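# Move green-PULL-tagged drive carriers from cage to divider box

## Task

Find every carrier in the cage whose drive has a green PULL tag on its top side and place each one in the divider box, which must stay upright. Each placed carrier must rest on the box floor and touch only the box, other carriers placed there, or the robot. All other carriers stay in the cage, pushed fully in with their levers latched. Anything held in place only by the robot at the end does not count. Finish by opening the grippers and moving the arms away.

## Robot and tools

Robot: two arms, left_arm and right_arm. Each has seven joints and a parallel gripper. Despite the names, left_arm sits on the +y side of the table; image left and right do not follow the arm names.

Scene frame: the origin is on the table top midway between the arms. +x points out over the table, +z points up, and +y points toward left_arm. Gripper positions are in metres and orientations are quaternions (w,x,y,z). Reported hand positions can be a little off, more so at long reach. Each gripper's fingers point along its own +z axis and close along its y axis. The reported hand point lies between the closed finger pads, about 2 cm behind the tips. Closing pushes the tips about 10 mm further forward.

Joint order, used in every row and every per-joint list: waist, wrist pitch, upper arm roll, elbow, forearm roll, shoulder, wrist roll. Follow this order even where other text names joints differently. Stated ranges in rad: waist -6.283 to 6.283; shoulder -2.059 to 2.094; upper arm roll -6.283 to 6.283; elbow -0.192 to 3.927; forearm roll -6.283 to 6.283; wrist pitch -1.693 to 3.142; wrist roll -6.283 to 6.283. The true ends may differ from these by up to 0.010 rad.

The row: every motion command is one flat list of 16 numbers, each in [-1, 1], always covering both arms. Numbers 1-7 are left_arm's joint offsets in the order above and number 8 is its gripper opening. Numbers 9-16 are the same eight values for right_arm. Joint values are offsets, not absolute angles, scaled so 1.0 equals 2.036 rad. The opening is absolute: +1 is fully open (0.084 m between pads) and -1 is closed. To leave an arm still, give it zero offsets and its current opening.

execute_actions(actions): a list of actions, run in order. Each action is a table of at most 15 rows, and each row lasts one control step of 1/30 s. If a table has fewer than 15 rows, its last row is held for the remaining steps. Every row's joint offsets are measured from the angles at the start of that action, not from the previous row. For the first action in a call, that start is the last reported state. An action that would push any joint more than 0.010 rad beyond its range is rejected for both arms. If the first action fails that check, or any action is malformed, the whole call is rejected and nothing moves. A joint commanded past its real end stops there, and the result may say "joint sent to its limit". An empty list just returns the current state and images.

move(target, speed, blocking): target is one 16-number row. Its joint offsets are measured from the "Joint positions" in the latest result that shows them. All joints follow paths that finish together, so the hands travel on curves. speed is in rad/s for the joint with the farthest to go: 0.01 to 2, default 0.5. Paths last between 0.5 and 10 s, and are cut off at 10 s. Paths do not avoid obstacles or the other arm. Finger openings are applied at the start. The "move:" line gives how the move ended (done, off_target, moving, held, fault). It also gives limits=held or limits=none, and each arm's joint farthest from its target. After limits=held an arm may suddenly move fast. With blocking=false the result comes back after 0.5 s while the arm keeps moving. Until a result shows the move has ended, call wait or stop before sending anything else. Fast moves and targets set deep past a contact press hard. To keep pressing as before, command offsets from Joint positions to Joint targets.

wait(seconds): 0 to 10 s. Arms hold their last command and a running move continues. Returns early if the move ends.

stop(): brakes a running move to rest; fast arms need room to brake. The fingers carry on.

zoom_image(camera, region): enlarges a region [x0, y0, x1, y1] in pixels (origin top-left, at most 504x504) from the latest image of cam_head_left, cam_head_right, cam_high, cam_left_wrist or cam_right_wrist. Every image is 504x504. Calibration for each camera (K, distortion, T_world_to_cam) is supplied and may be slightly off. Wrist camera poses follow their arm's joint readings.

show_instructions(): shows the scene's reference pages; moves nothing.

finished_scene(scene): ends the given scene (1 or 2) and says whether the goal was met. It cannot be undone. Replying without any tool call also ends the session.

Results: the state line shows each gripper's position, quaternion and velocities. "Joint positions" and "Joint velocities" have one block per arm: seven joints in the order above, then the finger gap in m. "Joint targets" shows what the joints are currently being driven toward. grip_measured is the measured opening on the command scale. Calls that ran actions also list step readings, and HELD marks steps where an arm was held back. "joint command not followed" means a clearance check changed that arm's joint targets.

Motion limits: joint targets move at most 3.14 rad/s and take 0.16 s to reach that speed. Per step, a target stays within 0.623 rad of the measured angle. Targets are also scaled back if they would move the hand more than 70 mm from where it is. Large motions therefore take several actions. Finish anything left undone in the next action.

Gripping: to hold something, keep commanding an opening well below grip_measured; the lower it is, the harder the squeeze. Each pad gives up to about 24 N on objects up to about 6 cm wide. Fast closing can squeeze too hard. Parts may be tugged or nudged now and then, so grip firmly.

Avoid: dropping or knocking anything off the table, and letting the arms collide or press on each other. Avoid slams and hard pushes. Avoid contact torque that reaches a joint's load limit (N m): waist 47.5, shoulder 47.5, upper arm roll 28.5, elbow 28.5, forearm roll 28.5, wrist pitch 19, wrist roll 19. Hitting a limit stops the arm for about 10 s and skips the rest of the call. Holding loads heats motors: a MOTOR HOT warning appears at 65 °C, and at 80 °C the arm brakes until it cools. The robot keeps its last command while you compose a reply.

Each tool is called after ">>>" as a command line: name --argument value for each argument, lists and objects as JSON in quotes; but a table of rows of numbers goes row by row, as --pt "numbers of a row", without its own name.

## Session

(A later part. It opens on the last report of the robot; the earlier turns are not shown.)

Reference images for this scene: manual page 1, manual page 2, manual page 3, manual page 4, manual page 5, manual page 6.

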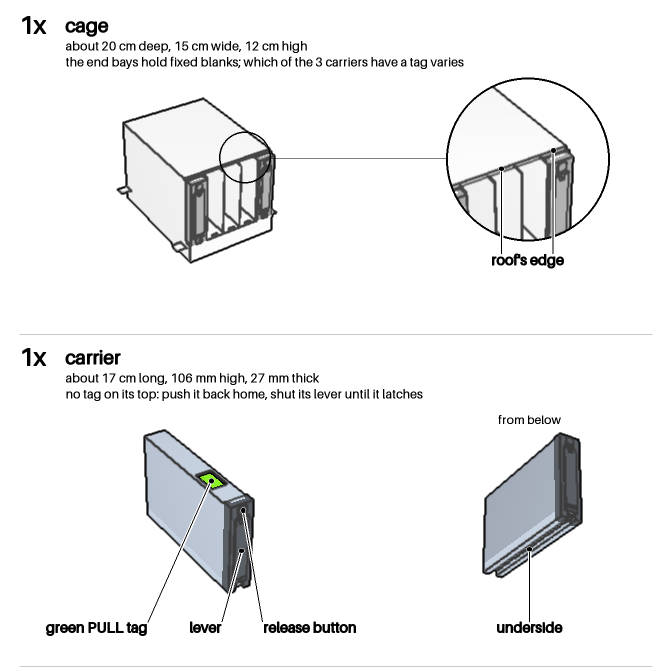

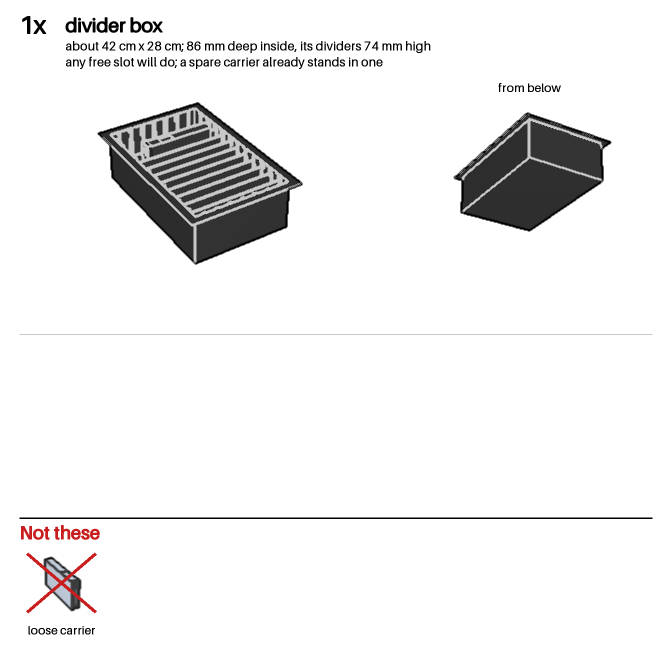

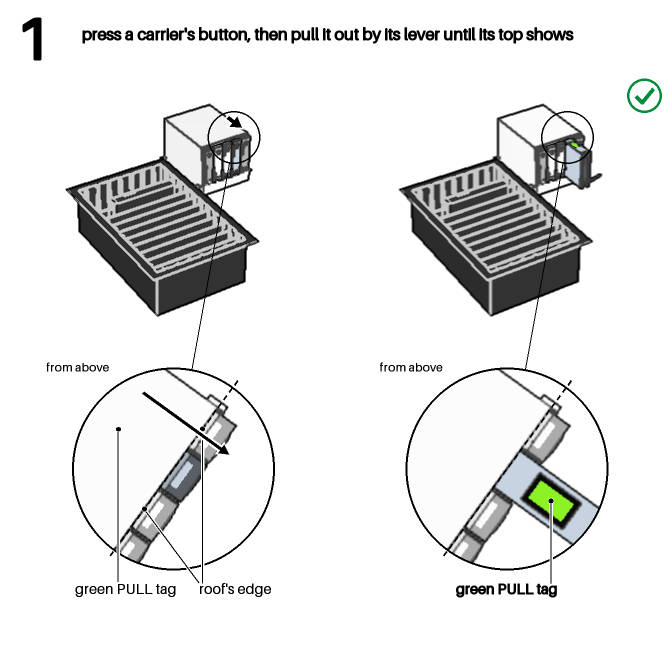

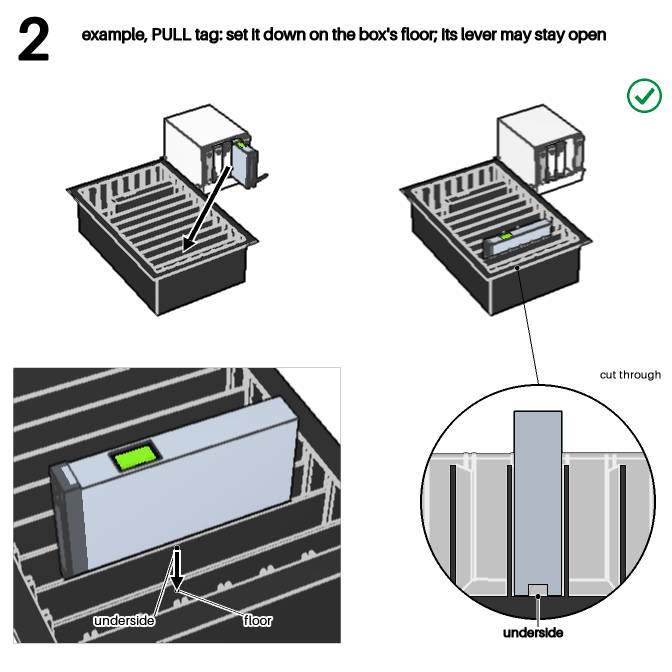

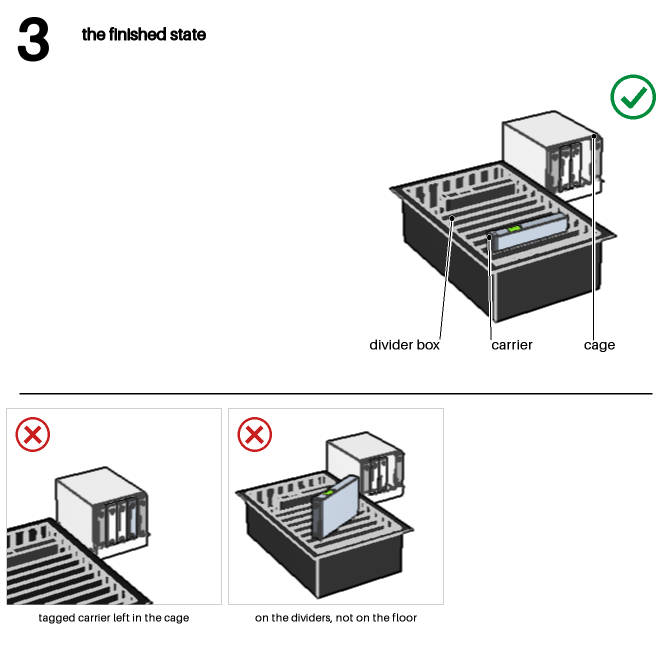

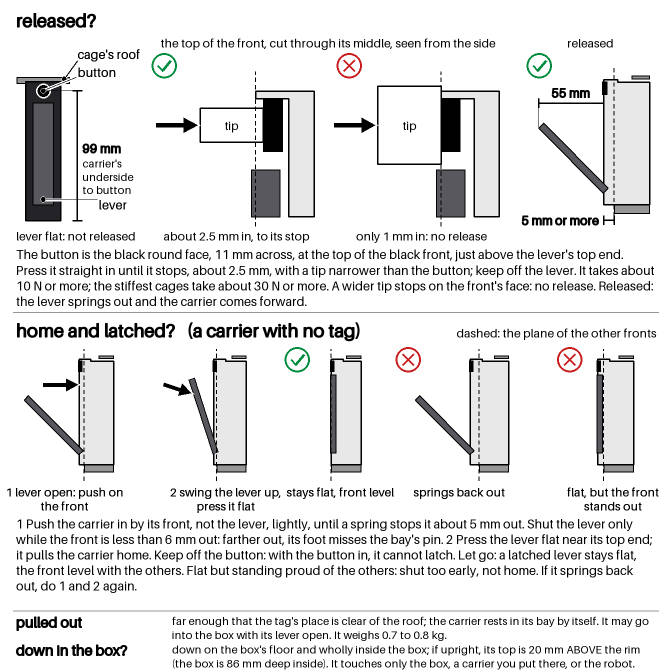

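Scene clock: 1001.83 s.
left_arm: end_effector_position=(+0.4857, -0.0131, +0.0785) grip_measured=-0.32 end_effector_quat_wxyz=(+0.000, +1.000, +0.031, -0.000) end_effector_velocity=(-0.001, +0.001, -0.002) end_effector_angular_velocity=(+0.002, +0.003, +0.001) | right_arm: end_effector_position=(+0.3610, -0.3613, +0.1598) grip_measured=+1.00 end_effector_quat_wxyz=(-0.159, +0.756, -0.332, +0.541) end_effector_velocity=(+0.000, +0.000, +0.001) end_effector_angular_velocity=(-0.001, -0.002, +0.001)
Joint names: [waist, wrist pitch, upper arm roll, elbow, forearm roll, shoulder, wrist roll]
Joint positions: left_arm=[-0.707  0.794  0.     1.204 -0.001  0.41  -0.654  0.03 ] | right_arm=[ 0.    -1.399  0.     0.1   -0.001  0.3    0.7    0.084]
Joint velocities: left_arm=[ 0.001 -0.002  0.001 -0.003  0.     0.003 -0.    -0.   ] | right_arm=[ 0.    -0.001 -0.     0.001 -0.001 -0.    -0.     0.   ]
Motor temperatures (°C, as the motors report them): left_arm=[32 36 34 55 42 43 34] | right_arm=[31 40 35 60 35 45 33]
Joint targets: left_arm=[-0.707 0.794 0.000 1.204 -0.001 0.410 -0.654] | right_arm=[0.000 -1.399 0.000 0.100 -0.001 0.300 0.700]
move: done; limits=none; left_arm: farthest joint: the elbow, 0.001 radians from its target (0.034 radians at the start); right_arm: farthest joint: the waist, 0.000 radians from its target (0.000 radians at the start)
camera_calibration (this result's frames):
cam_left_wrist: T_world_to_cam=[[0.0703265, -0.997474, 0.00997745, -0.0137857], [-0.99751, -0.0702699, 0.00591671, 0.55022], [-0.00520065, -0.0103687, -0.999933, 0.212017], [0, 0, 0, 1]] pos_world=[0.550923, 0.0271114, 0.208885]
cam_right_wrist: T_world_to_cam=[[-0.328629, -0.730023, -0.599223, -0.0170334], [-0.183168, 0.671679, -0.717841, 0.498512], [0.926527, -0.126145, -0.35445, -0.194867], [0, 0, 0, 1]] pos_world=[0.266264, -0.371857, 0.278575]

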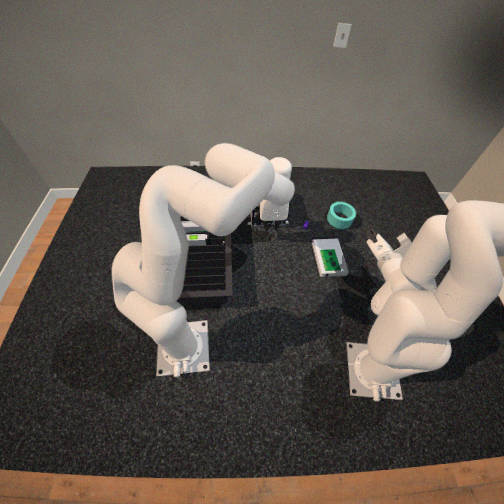

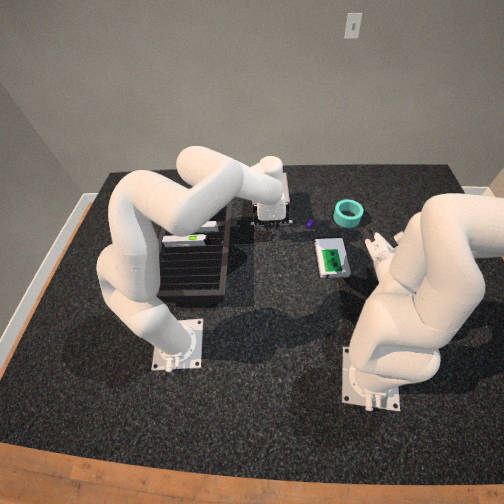

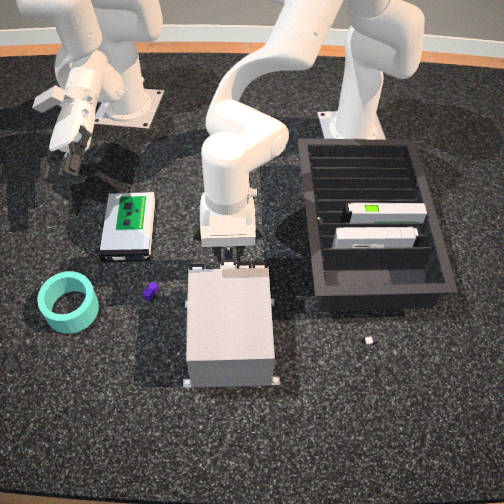

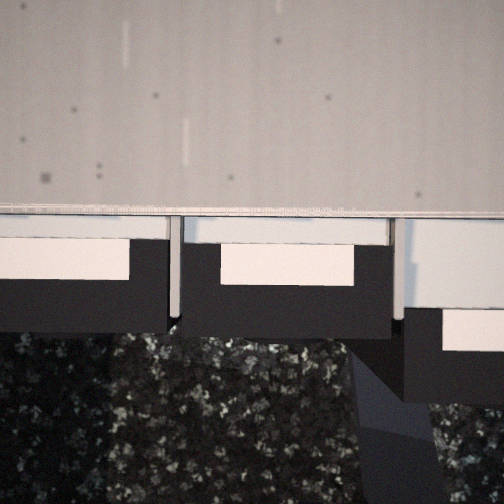

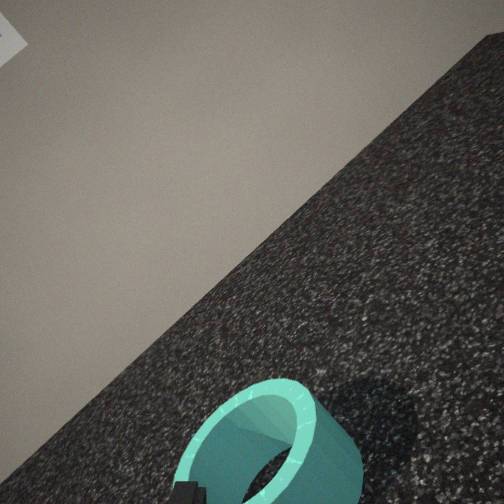

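>>> execute_actions --actions '[[[0,0,0,0,0,0,0,-0.45, 0,0,0,0,0,0,0,1],[0,0,0,0,0,0,0,-0.55, 0,0,0,0,0,0,0,1],[0,0,0,0,0,0,0,-0.62, 0,0,0,0,0,0,0,1],[0,0,0,0,0,0,0,-0.7, 0,0,0,0,0,0,0,1],[0,0,0,0,0,0,0,-0.8, 0,0,0,0,0,0,0,1],[0,0,0,0,0,0,0,-0.9, 0,0,0,0,0,0,0,1],[0,0,0,0,0,0,0,-1, 0,0,0,0,0,0,0,1]]]'

>>> move --target '[-0.0172,-0.0174,0,-0.05,0,-0.0326,-0.0172,-1, 0,0,0,0,0,0,0,1]' --speed 0.12

>>> move --target '[-0.019,-0.0151,0,-0.0464,0,-0.0313,-0.019,-1, 0,0,0,0,0,0,0,1]' --speed 0.12

Scene clock: 1012.97 s.
left_arm: end_effector_position=(+0.4856, -0.0133, +0.0784) grip_measured=-0.65 end_effector_quat_wxyz=(+0.000, +1.000, +0.031, -0.000) end_effector_velocity=(+0.001, +0.001, +0.000) end_effector_angular_velocity=(+0.001, -0.001, +0.002) | right_arm: end_effector_position=(+0.3610, -0.3613, +0.1598) grip_measured=+1.00 end_effector_quat_wxyz=(-0.159, +0.756, -0.332, +0.541) end_effector_velocity=(+0.000, +0.001, +0.000) end_effector_angular_velocity=(-0.000, -0.000, +0.002)
Joint names: [waist, wrist pitch, upper arm roll, elbow, forearm roll, shoulder, wrist roll]
Joint positions: left_arm=[-0.707  0.794  0.     1.204 -0.002  0.41  -0.654  0.016] | right_arm=[ 0.    -1.399  0.     0.1   -0.001  0.3    0.7    0.084]
Joint velocities: left_arm=[-0.     0.     0.002  0.     0.    -0.    -0.     0.   ] | right_arm=[ 0.002  0.     0.     0.001 -0.     0.    -0.     0.   ]
Motor temperatures (°C, as the motors report them): left_arm=[32 36 34 54 42 43 34] | right_arm=[31 39 35 58 35 45 33]
Joint targets: left_arm=[-0.707 0.794 0.000 1.204 -0.001 0.410 -0.654] | right_arm=[0.000 -1.399 0.000 0.100 -0.001 0.300 0.700]
Step readings (joint positions):
0: left_arm=[-0.707 0.794 0.000 1.204 -0.001 0.410 -0.654] | right_arm=[0.000 -1.399 0.000 0.100 -0.001 0.300 0.700]
1: left_arm=[-0.707 0.794 0.000 1.204 -0.001 0.410 -0.654] | right_arm=[0.000 -1.399 0.000 0.100 -0.001 0.300 0.700]
2: left_arm=[-0.707 0.794 0.000 1.204 -0.001 0.410 -0.654] | right_arm=[0.000 -1.399 0.000 0.100 -0.001 0.300 0.700]
4: left_arm=[-0.707 0.794 0.000 1.204 -0.002 0.410 -0.654] | right_arm=[0.000 -1.399 0.000 0.100 -0.001 0.300 0.700]
8: left_arm=[-0.707 0.794 -0.000 1.204 -0.002 0.410 -0.654] | right_arm=[0.000 -1.399 0.000 0.100 -0.001 0.300 0.700]
15: Joint positions above
camera_calibration (this result's frames):
cam_left_wrist: T_world_to_cam=[[0.0699872, -0.997497, 0.0101194, -0.0138058], [-0.997534, -0.0699298, 0.00592575, 0.550148], [-0.00520326, -0.0105092, -0.999931, 0.211956], [0, 0, 0, 1]] pos_world=[0.550861, 0.026928, 0.208821]
cam_right_wrist: T_world_to_cam=[[-0.328629, -0.730023, -0.599223, -0.0170333], [-0.183168, 0.671679, -0.717841, 0.498512], [0.926527, -0.126145, -0.35445, -0.194867], [0, 0, 0, 1]] pos_world=[0.266264, -0.371857, 0.278575]

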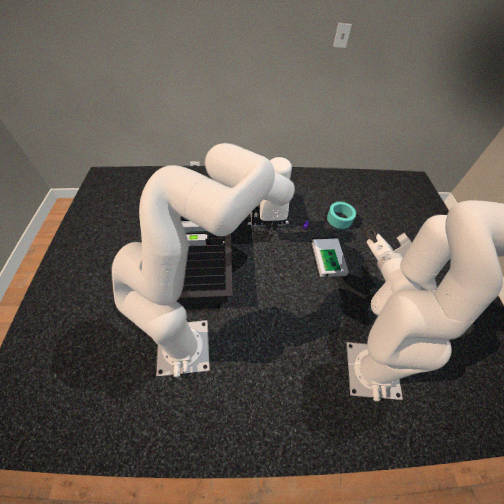

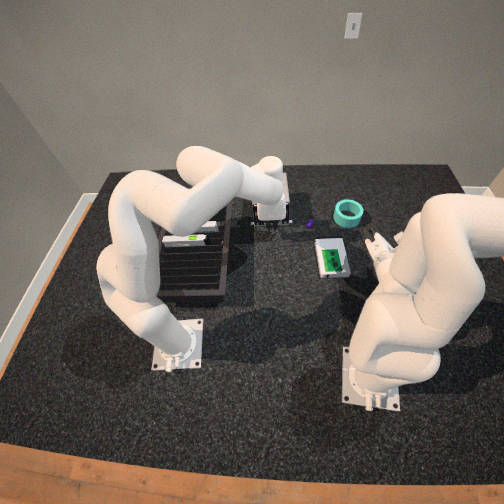

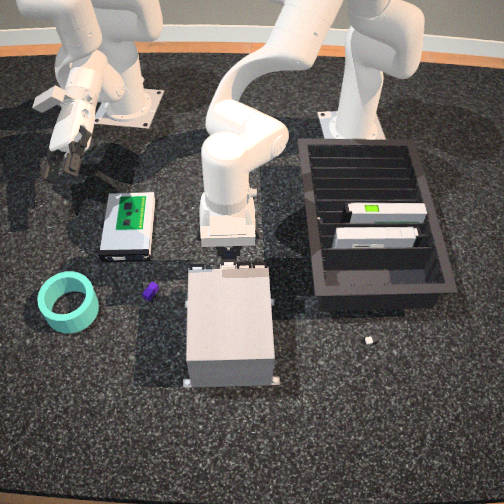

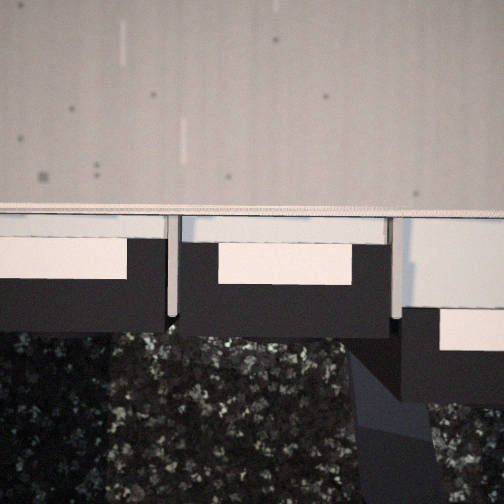

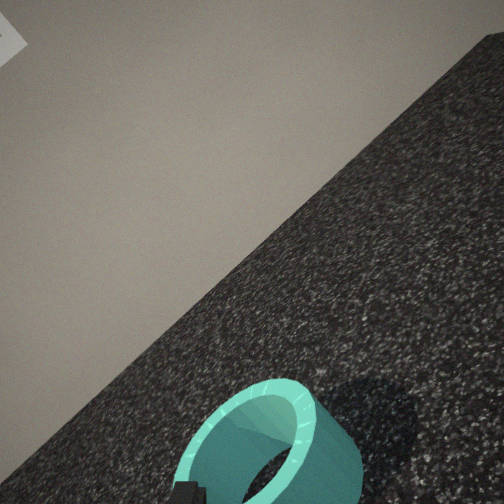

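Scene clock: 1014.23 s.
left_arm: end_effector_position=(+0.4559, -0.0149, +0.0784) grip_measured=-0.65 end_effector_quat_wxyz=(+0.001, +1.000, +0.031, -0.000) end_effector_velocity=(-0.001, +0.001, +0.000) end_effector_angular_velocity=(+0.000, +0.000, +0.001) | right_arm: end_effector_position=(+0.3610, -0.3613, +0.1598) grip_measured=+1.00 end_effector_quat_wxyz=(-0.159, +0.756, -0.332, +0.541) end_effector_velocity=(+0.000, +0.000, +0.000) end_effector_angular_velocity=(-0.001, -0.001, +0.000)
Joint names: [waist, wrist pitch, upper arm roll, elbow, forearm roll, shoulder, wrist roll]
Joint positions: left_arm=[-0.742  0.758  0.     1.103 -0.002  0.344 -0.689  0.016] | right_arm=[ 0.    -1.399  0.     0.1   -0.001  0.3    0.7    0.084]
Joint velocities: left_arm=[-0.001 -0.001  0.001 -0.003 -0.    -0.002 -0.001  0.   ] | right_arm=[ 0.001 -0.001 -0.     0.     0.001  0.    -0.001 -0.   ]
Motor temperatures (°C, as the motors report them): left_arm=[32 36 34 54 42 43 34] | right_arm=[31 39 35 58 35 45 33]
Joint targets: left_arm=[-0.742 0.758 0.000 1.102 -0.002 0.344 -0.689] | right_arm=[0.000 -1.399 0.000 0.100 -0.001 0.300 0.700]
move: done; limits=none; left_arm: farthest joint: the elbow, 0.001 radians from its target (0.102 radians at the start); right_arm: farthest joint: the waist, 0.000 radians from its target (0.000 radians at the start)
camera_calibration (this result's frames):
cam_left_wrist: T_world_to_cam=[[0.0700176, -0.997494, 0.0102012, -0.0134037], [-0.997533, -0.0699612, 0.00578284, 0.520419], [-0.00505466, -0.0105809, -0.999931, 0.211671], [0, 0, 0, 1]] pos_world=[0.521144, 0.0252787, 0.208784]
cam_right_wrist: T_world_to_cam=[[-0.328629, -0.730023, -0.599223, -0.0170333], [-0.183168, 0.671679, -0.717842, 0.498512], [0.926527, -0.126145, -0.35445, -0.194867], [0, 0, 0, 1]] pos_world=[0.266264, -0.371857, 0.278575]

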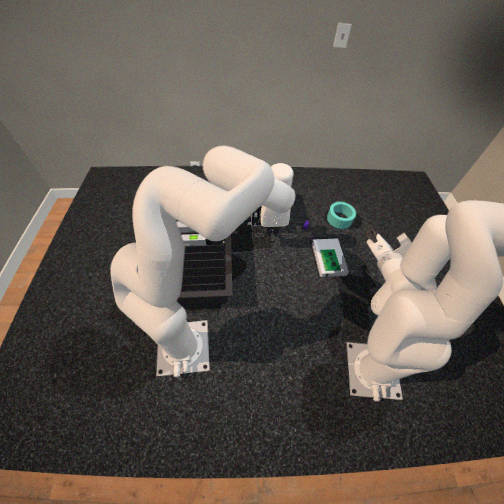

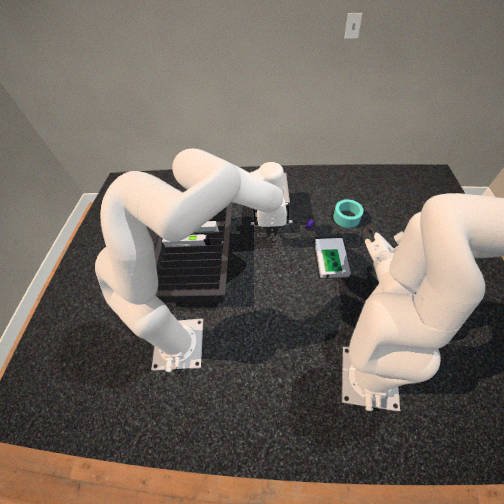

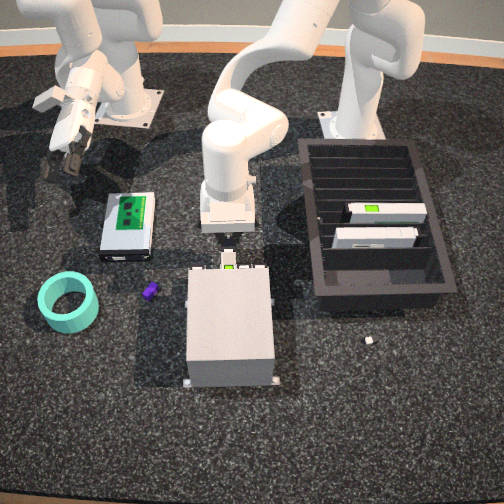

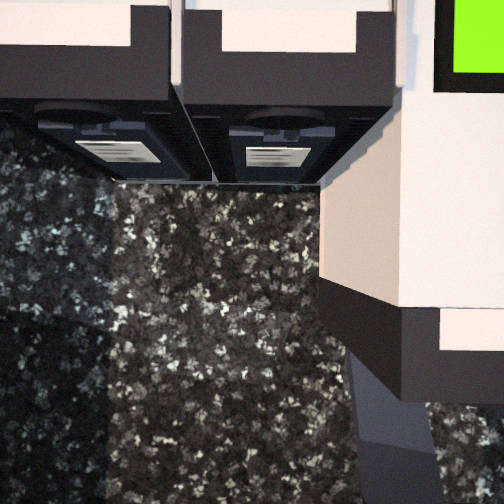

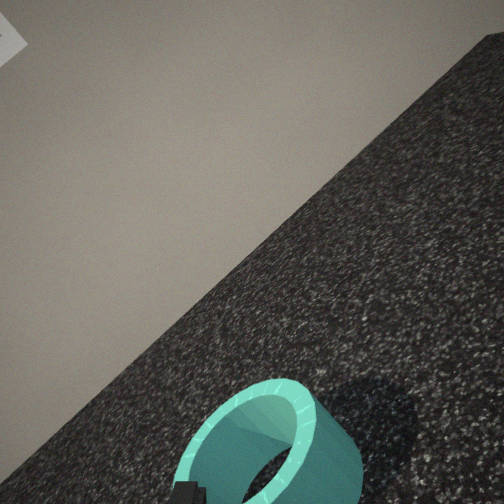

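Scene clock: 1015.43 s.
left_arm: end_effector_position=(+0.4261, -0.0167, +0.0785) grip_measured=-0.65 end_effector_quat_wxyz=(+0.001, +1.000, +0.031, -0.000) end_effector_velocity=(-0.002, -0.000, -0.000) end_effector_angular_velocity=(+0.001, +0.002, -0.002) | right_arm: end_effector_position=(+0.3610, -0.3613, +0.1598) grip_measured=+1.00 end_effector_quat_wxyz=(-0.159, +0.756, -0.332, +0.541) end_effector_velocity=(+0.000, -0.000, +0.000) end_effector_angular_velocity=(+0.000, -0.000, -0.001)
Joint names: [waist, wrist pitch, upper arm roll, elbow, forearm roll, shoulder, wrist roll]
Joint positions: left_arm=[-0.78   0.728  0.     1.009 -0.002  0.281 -0.727  0.016] | right_arm=[ 0.    -1.399  0.     0.1   -0.001  0.3    0.7    0.084]
Joint velocities: left_arm=[-0.002  0.001 -0.002 -0.004  0.    -0.002 -0.002 -0.   ] | right_arm=[-0.     0.    -0.     0.001  0.     0.     0.001 -0.   ]
Motor temperatures (°C, as the motors report them): left_arm=[32 36 34 54 42 44 34] | right_arm=[31 39 35 58 35 45 33]
Joint targets: left_arm=[-0.780 0.728 0.000 1.008 -0.002 0.280 -0.727] | right_arm=[0.000 -1.399 0.000 0.100 -0.001 0.300 0.700]
move: done; limits=none; left_arm: farthest joint: the wrist roll, 0.001 radians from its target (0.039 radians at the start); right_arm: farthest joint: the waist, 0.000 radians from its target (0.000 radians at the start)
camera_calibration (this result's frames):
cam_left_wrist: T_world_to_cam=[[0.070115, -0.997485, 0.0103454, -0.013147], [-0.997527, -0.0700601, 0.00557182, 0.49059], [-0.004833, -0.0107105, -0.999931, 0.211515], [0, 0, 0, 1]] pos_world=[0.49132, 0.0235223, 0.208903]
cam_right_wrist: T_world_to_cam=[[-0.328629, -0.730023, -0.599223, -0.0170333], [-0.183168, 0.671679, -0.717842, 0.498512], [0.926527, -0.126146, -0.35445, -0.194868], [0, 0, 0, 1]] pos_world=[0.266264, -0.371857, 0.278575]

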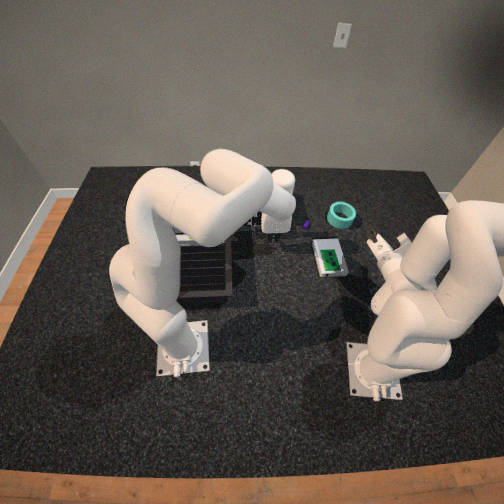

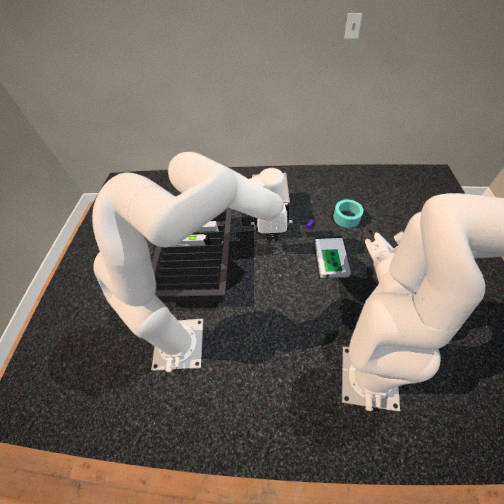

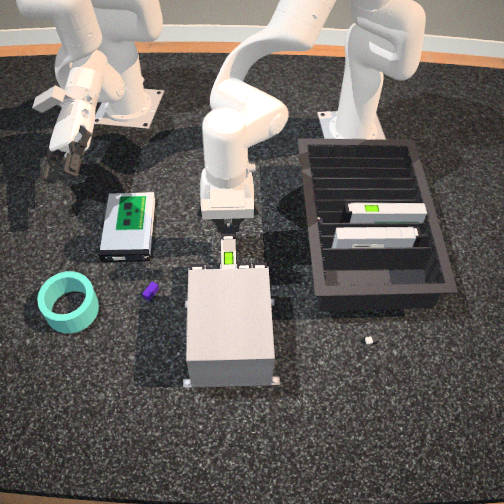

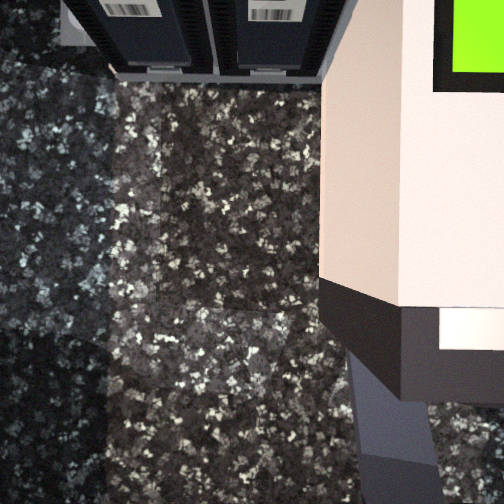

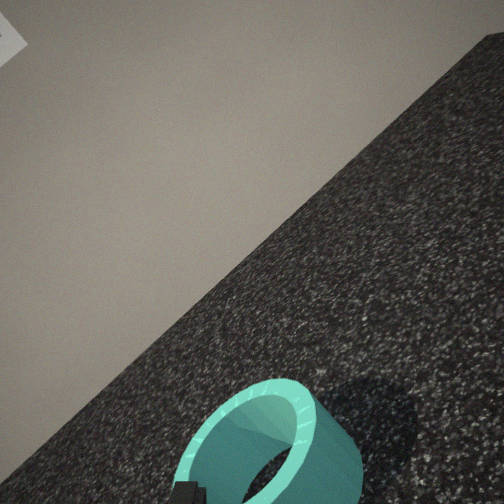

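>>> move --target '[-0.0137,-0.0087,0,-0.0291,0,-0.0204,-0.0137,-1, 0,0,0,0,0,0,0,1]' --speed 0.1

>>> execute_actions --actions '[[[0,0,0,0,0,0,0,-0.6, 0,0,0,0,0,0,0,1],[0,0,0,0,0,0,0,-0.55, 0,0,0,0,0,0,0,1],[0,0,0,0,0,0,0,-0.5, 0,0,0,0,0,0,0,1],[0,0,0,0,0,0,0,-0.4, 0,0,0,0,0,0,0,1],[0,0,0,0,0,0,0,-0.3, 0,0,0,0,0,0,0,1],[0,0,0,0,0,0,0,-0.2, 0,0,0,0,0,0,0,1]]]'

Scene clock: 1066.63 s.
left_arm: end_effector_position=(+0.4062, -0.0179, +0.0787) grip_measured=-0.65 end_effector_quat_wxyz=(+0.001, +1.000, +0.031, -0.000) end_effector_velocity=(-0.002, -0.000, -0.001) end_effector_angular_velocity=(+0.001, +0.002, -0.002) | right_arm: end_effector_position=(+0.3610, -0.3613, +0.1598) grip_measured=+1.00 end_effector_quat_wxyz=(-0.159, +0.756, -0.332, +0.541) end_effector_velocity=(+0.000, +0.000, +0.000) end_effector_angular_velocity=(-0.001, -0.001, +0.000)
Joint names: [waist, wrist pitch, upper arm roll, elbow, forearm roll, shoulder, wrist roll]
Joint positions: left_arm=[-0.808  0.71   0.     0.95  -0.002  0.239 -0.755  0.016] | right_arm=[ 0.    -1.399  0.     0.1   -0.001  0.3    0.7    0.084]
Joint velocities: left_arm=[-0.001 -0.    -0.001 -0.004 -0.    -0.002 -0.001  0.   ] | right_arm=[ 0.001 -0.001 -0.    -0.     0.001 -0.    -0.    -0.   ]
Motor temperatures (°C, as the motors report them): left_arm=[32 36 34 54 42 44 34] | right_arm=[31 39 35 57 35 44 33]
Joint targets: left_arm=[-0.808 0.710 0.000 0.950 -0.002 0.239 -0.755] | right_arm=[0.000 -1.399 0.000 0.100 -0.001 0.300 0.700]
move: done; limits=none; left_arm: farthest joint: the waist, 0.000 radians from its target (0.027 radians at the start); right_arm: farthest joint: the waist, 0.000 radians from its target (0.000 radians at the start)
camera_calibration (this result's frames):
cam_left_wrist: T_world_to_cam=[[0.0702388, -0.997476, 0.0104185, -0.0129701], [-0.997519, -0.0701848, 0.00546704, 0.470668], [-0.00472203, -0.0107766, -0.999931, 0.211596], [0, 0, 0, 1]] pos_world=[0.47141, 0.0223766, 0.209144]
cam_right_wrist: T_world_to_cam=[[-0.328629, -0.730024, -0.599223, -0.0170334], [-0.183168, 0.671679, -0.717842, 0.498512], [0.926527, -0.126146, -0.35445, -0.194868], [0, 0, 0, 1]] pos_world=[0.266264, -0.371857, 0.278575]

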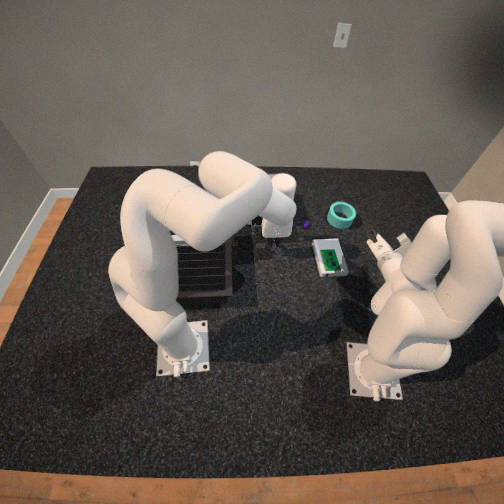

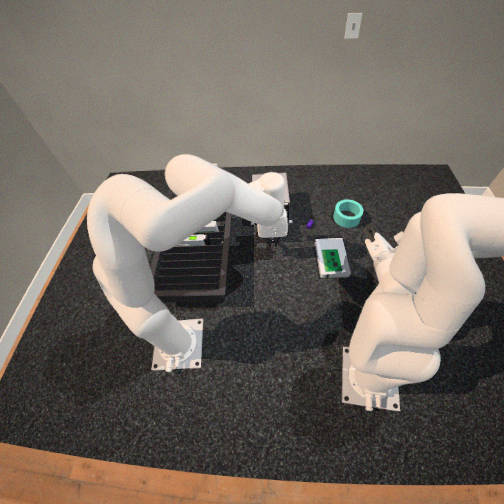

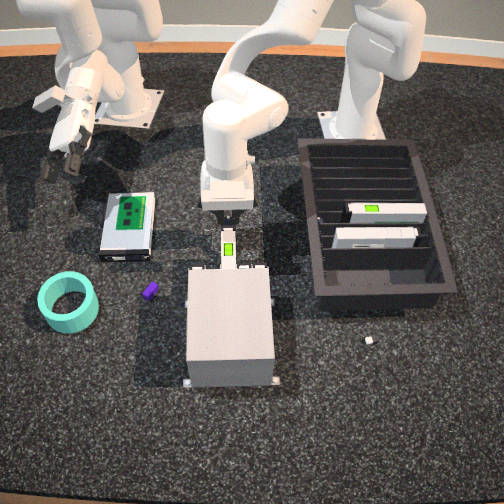

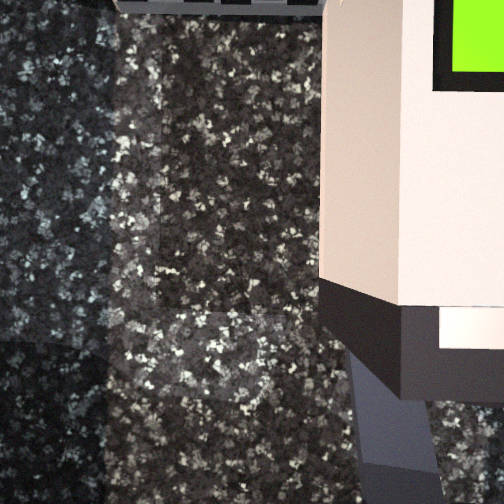

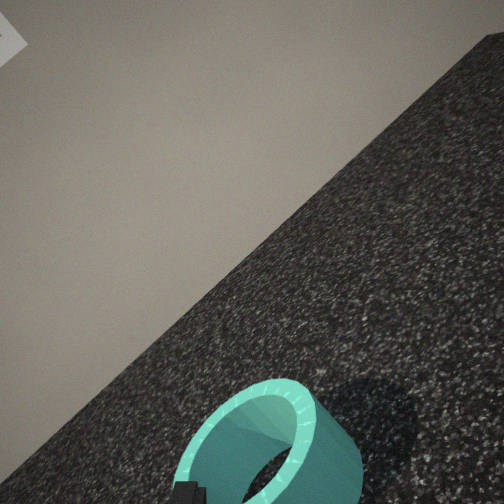

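Scene clock: 1067.13 s.
left_arm: end_effector_position=(+0.4062, -0.0179, +0.0788) grip_measured=-0.22 end_effector_quat_wxyz=(+0.001, +1.000, +0.031, +0.000) end_effector_velocity=(+0.001, +0.001, -0.000) end_effector_angular_velocity=(+0.001, +0.000, +0.002) | right_arm: end_effector_position=(+0.3610, -0.3613, +0.1598) grip_measured=+1.00 end_effector_quat_wxyz=(-0.159, +0.756, -0.332, +0.541) end_effector_velocity=(-0.000, +0.000, +0.000) end_effector_angular_velocity=(-0.001, -0.001, +0.001)
Joint names: [waist, wrist pitch, upper arm roll, elbow, forearm roll, shoulder, wrist roll]
Joint positions: left_arm=[-0.808  0.71   0.     0.95  -0.002  0.239 -0.755  0.035] | right_arm=[ 0.    -1.399  0.     0.1   -0.001  0.3    0.7    0.084]
Joint velocities: left_arm=[0.001 0.001 0.002 0.    0.    0.001 0.    0.   ] | right_arm=[ 0.    -0.001  0.    -0.     0.     0.    -0.001 -0.   ]
Motor temperatures (°C, as the motors report them): left_arm=[32 36 34 54 42 44 34] | right_arm=[31 39 35 57 35 44 33]
Joint targets: left_arm=[-0.808 0.710 0.000 0.950 -0.002 0.239 -0.755] | right_arm=[0.000 -1.399 0.000 0.100 -0.001 0.300 0.700]
Step readings (joint positions):
0: left_arm=[-0.808 0.710 0.000 0.950 -0.002 0.239 -0.755] | right_arm=[0.000 -1.399 0.000 0.100 -0.001 0.300 0.700]
1: left_arm=[-0.808 0.710 0.000 0.950 -0.002 0.239 -0.755] | right_arm=[0.000 -1.399 0.000 0.100 -0.001 0.300 0.700]
2: left_arm=[-0.808 0.710 0.000 0.950 -0.002 0.239 -0.755] | right_arm=[0.000 -1.399 0.000 0.100 -0.001 0.300 0.700]
4: left_arm=[-0.808 0.710 0.000 0.950 -0.002 0.239 -0.755] | right_arm=[0.000 -1.399 0.000 0.100 -0.001 0.300 0.700]
8: left_arm=[-0.808 0.710 -0.000 0.951 -0.002 0.239 -0.755] | right_arm=[0.000 -1.399 0.000 0.100 -0.001 0.300 0.700]
15: Joint positions above
camera_calibration (this result's frames):
cam_left_wrist: T_world_to_cam=[[0.0702275, -0.997475, 0.0105432, -0.0130211], [-0.99752, -0.0701741, 0.00535268, 0.470698], [-0.00459931, -0.0108929, -0.99993, 0.211625], [0, 0, 0, 1]] pos_world=[0.471419, 0.0223478, 0.209228]
cam_right_wrist: T_world_to_cam=[[-0.328629, -0.730023, -0.599223, -0.0170334], [-0.183168, 0.671679, -0.717842, 0.498512], [0.926527, -0.126146, -0.35445, -0.194868], [0, 0, 0, 1]] pos_world=[0.266264, -0.371857, 0.278575]

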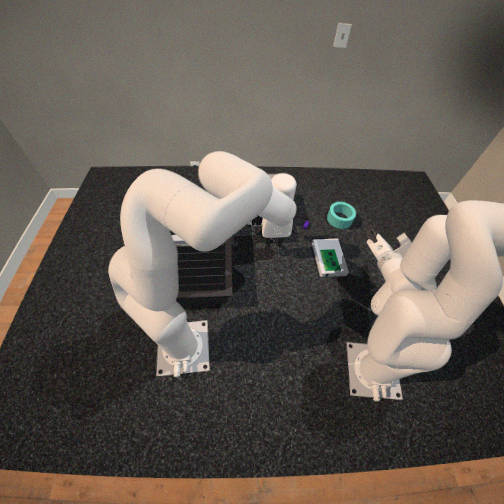

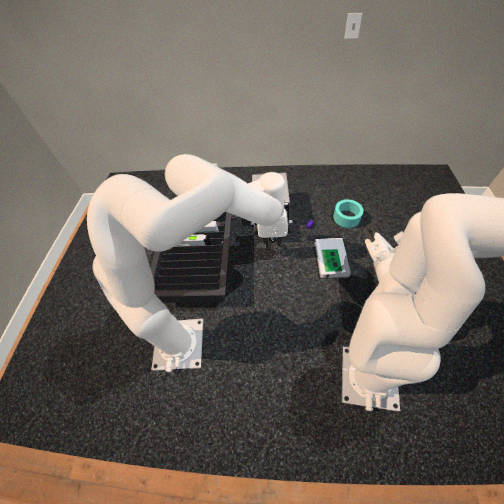

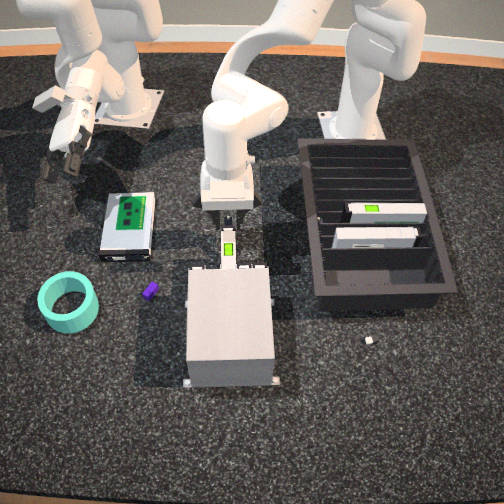

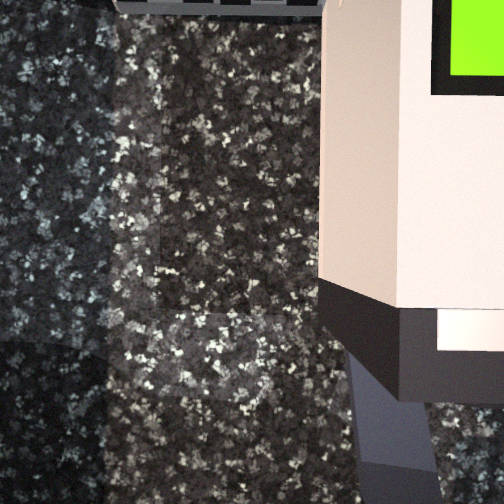

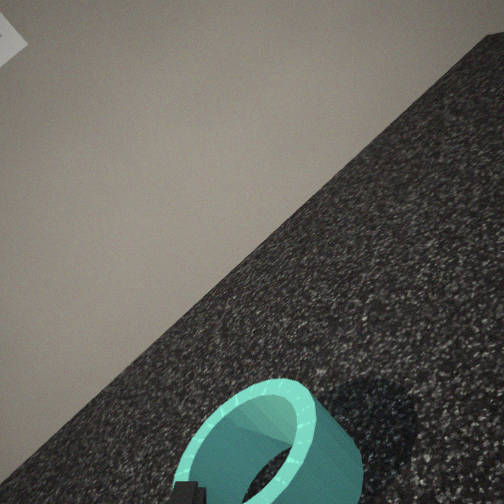

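>>> execute_actions --actions '[]'

Scene clock: 1088.30 s.
left_arm: end_effector_position=(+0.4062, -0.0179, +0.0787) grip_measured=-0.22 end_effector_quat_wxyz=(+0.001, +1.000, +0.031, -0.000) end_effector_velocity=(+0.001, +0.001, -0.000) end_effector_angular_velocity=(-0.000, -0.001, +0.002) | right_arm: end_effector_position=(+0.3610, -0.3613, +0.1598) grip_measured=+1.00 end_effector_quat_wxyz=(-0.159, +0.756, -0.332, +0.541) end_effector_velocity=(-0.000, -0.000, -0.000) end_effector_angular_velocity=(-0.000, +0.001, -0.001)
Joint names: [waist, wrist pitch, upper arm roll, elbow, forearm roll, shoulder, wrist roll]
Joint positions: left_arm=[-0.808  0.71   0.     0.95  -0.002  0.239 -0.755  0.035] | right_arm=[ 0.    -1.399  0.     0.1   -0.001  0.3    0.7    0.084]
Joint velocities: left_arm=[ 0.001 -0.001  0.001 -0.    -0.     0.     0.    -0.   ] | right_arm=[0.001 0.    0.    0.    0.002 0.    0.    0.   ]
Motor temperatures (°C, as the motors report them): left_arm=[32 36 34 53 42 43 34] | right_arm=[31 39 35 57 35 44 33]
Joint targets: left_arm=[-0.808 0.710 0.000 0.950 -0.002 0.239 -0.755] | right_arm=[0.000 -1.399 0.000 0.100 -0.001 0.300 0.700]
camera_calibration (this result's frames):
cam_left_wrist: T_world_to_cam=[[0.0702389, -0.997476, 0.0104185, -0.0129701], [-0.997519, -0.0701848, 0.00546695, 0.470668], [-0.00472193, -0.0107767, -0.999931, 0.211596], [0, 0, 0, 1]] pos_world=[0.47141, 0.0223767, 0.209144]
cam_right_wrist: T_world_to_cam=[[-0.328629, -0.730023, -0.599223, -0.0170334], [-0.183167, 0.671679, -0.717842, 0.498512], [0.926527, -0.126146, -0.35445, -0.194868], [0, 0, 0, 1]] pos_world=[0.266264, -0.371857, 0.278575]

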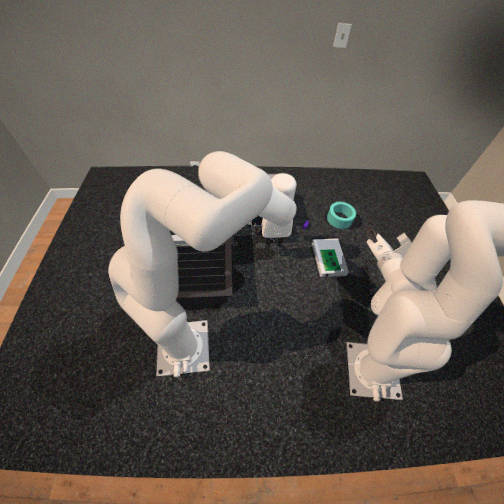

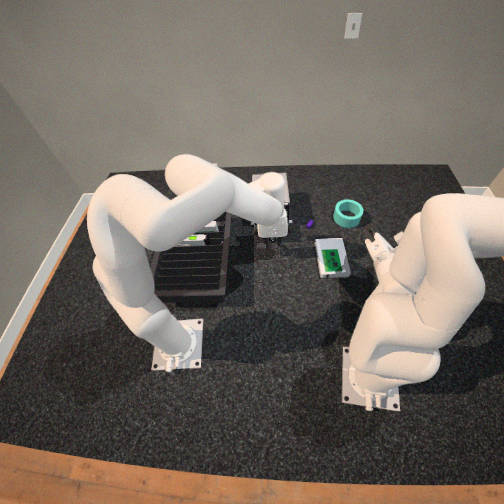

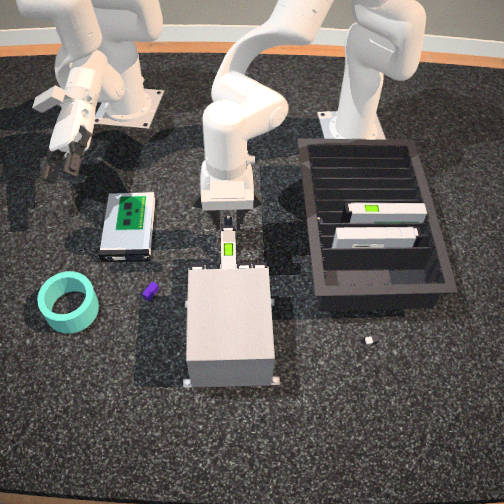

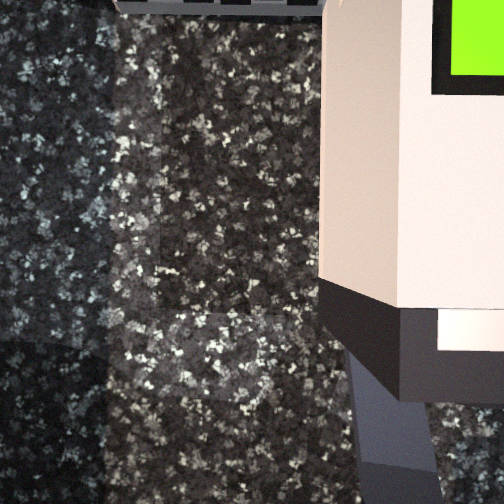

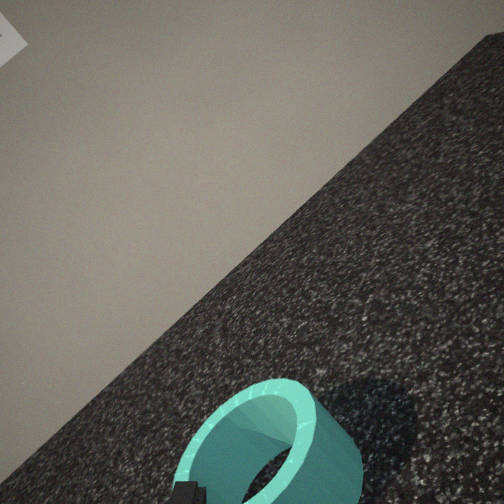

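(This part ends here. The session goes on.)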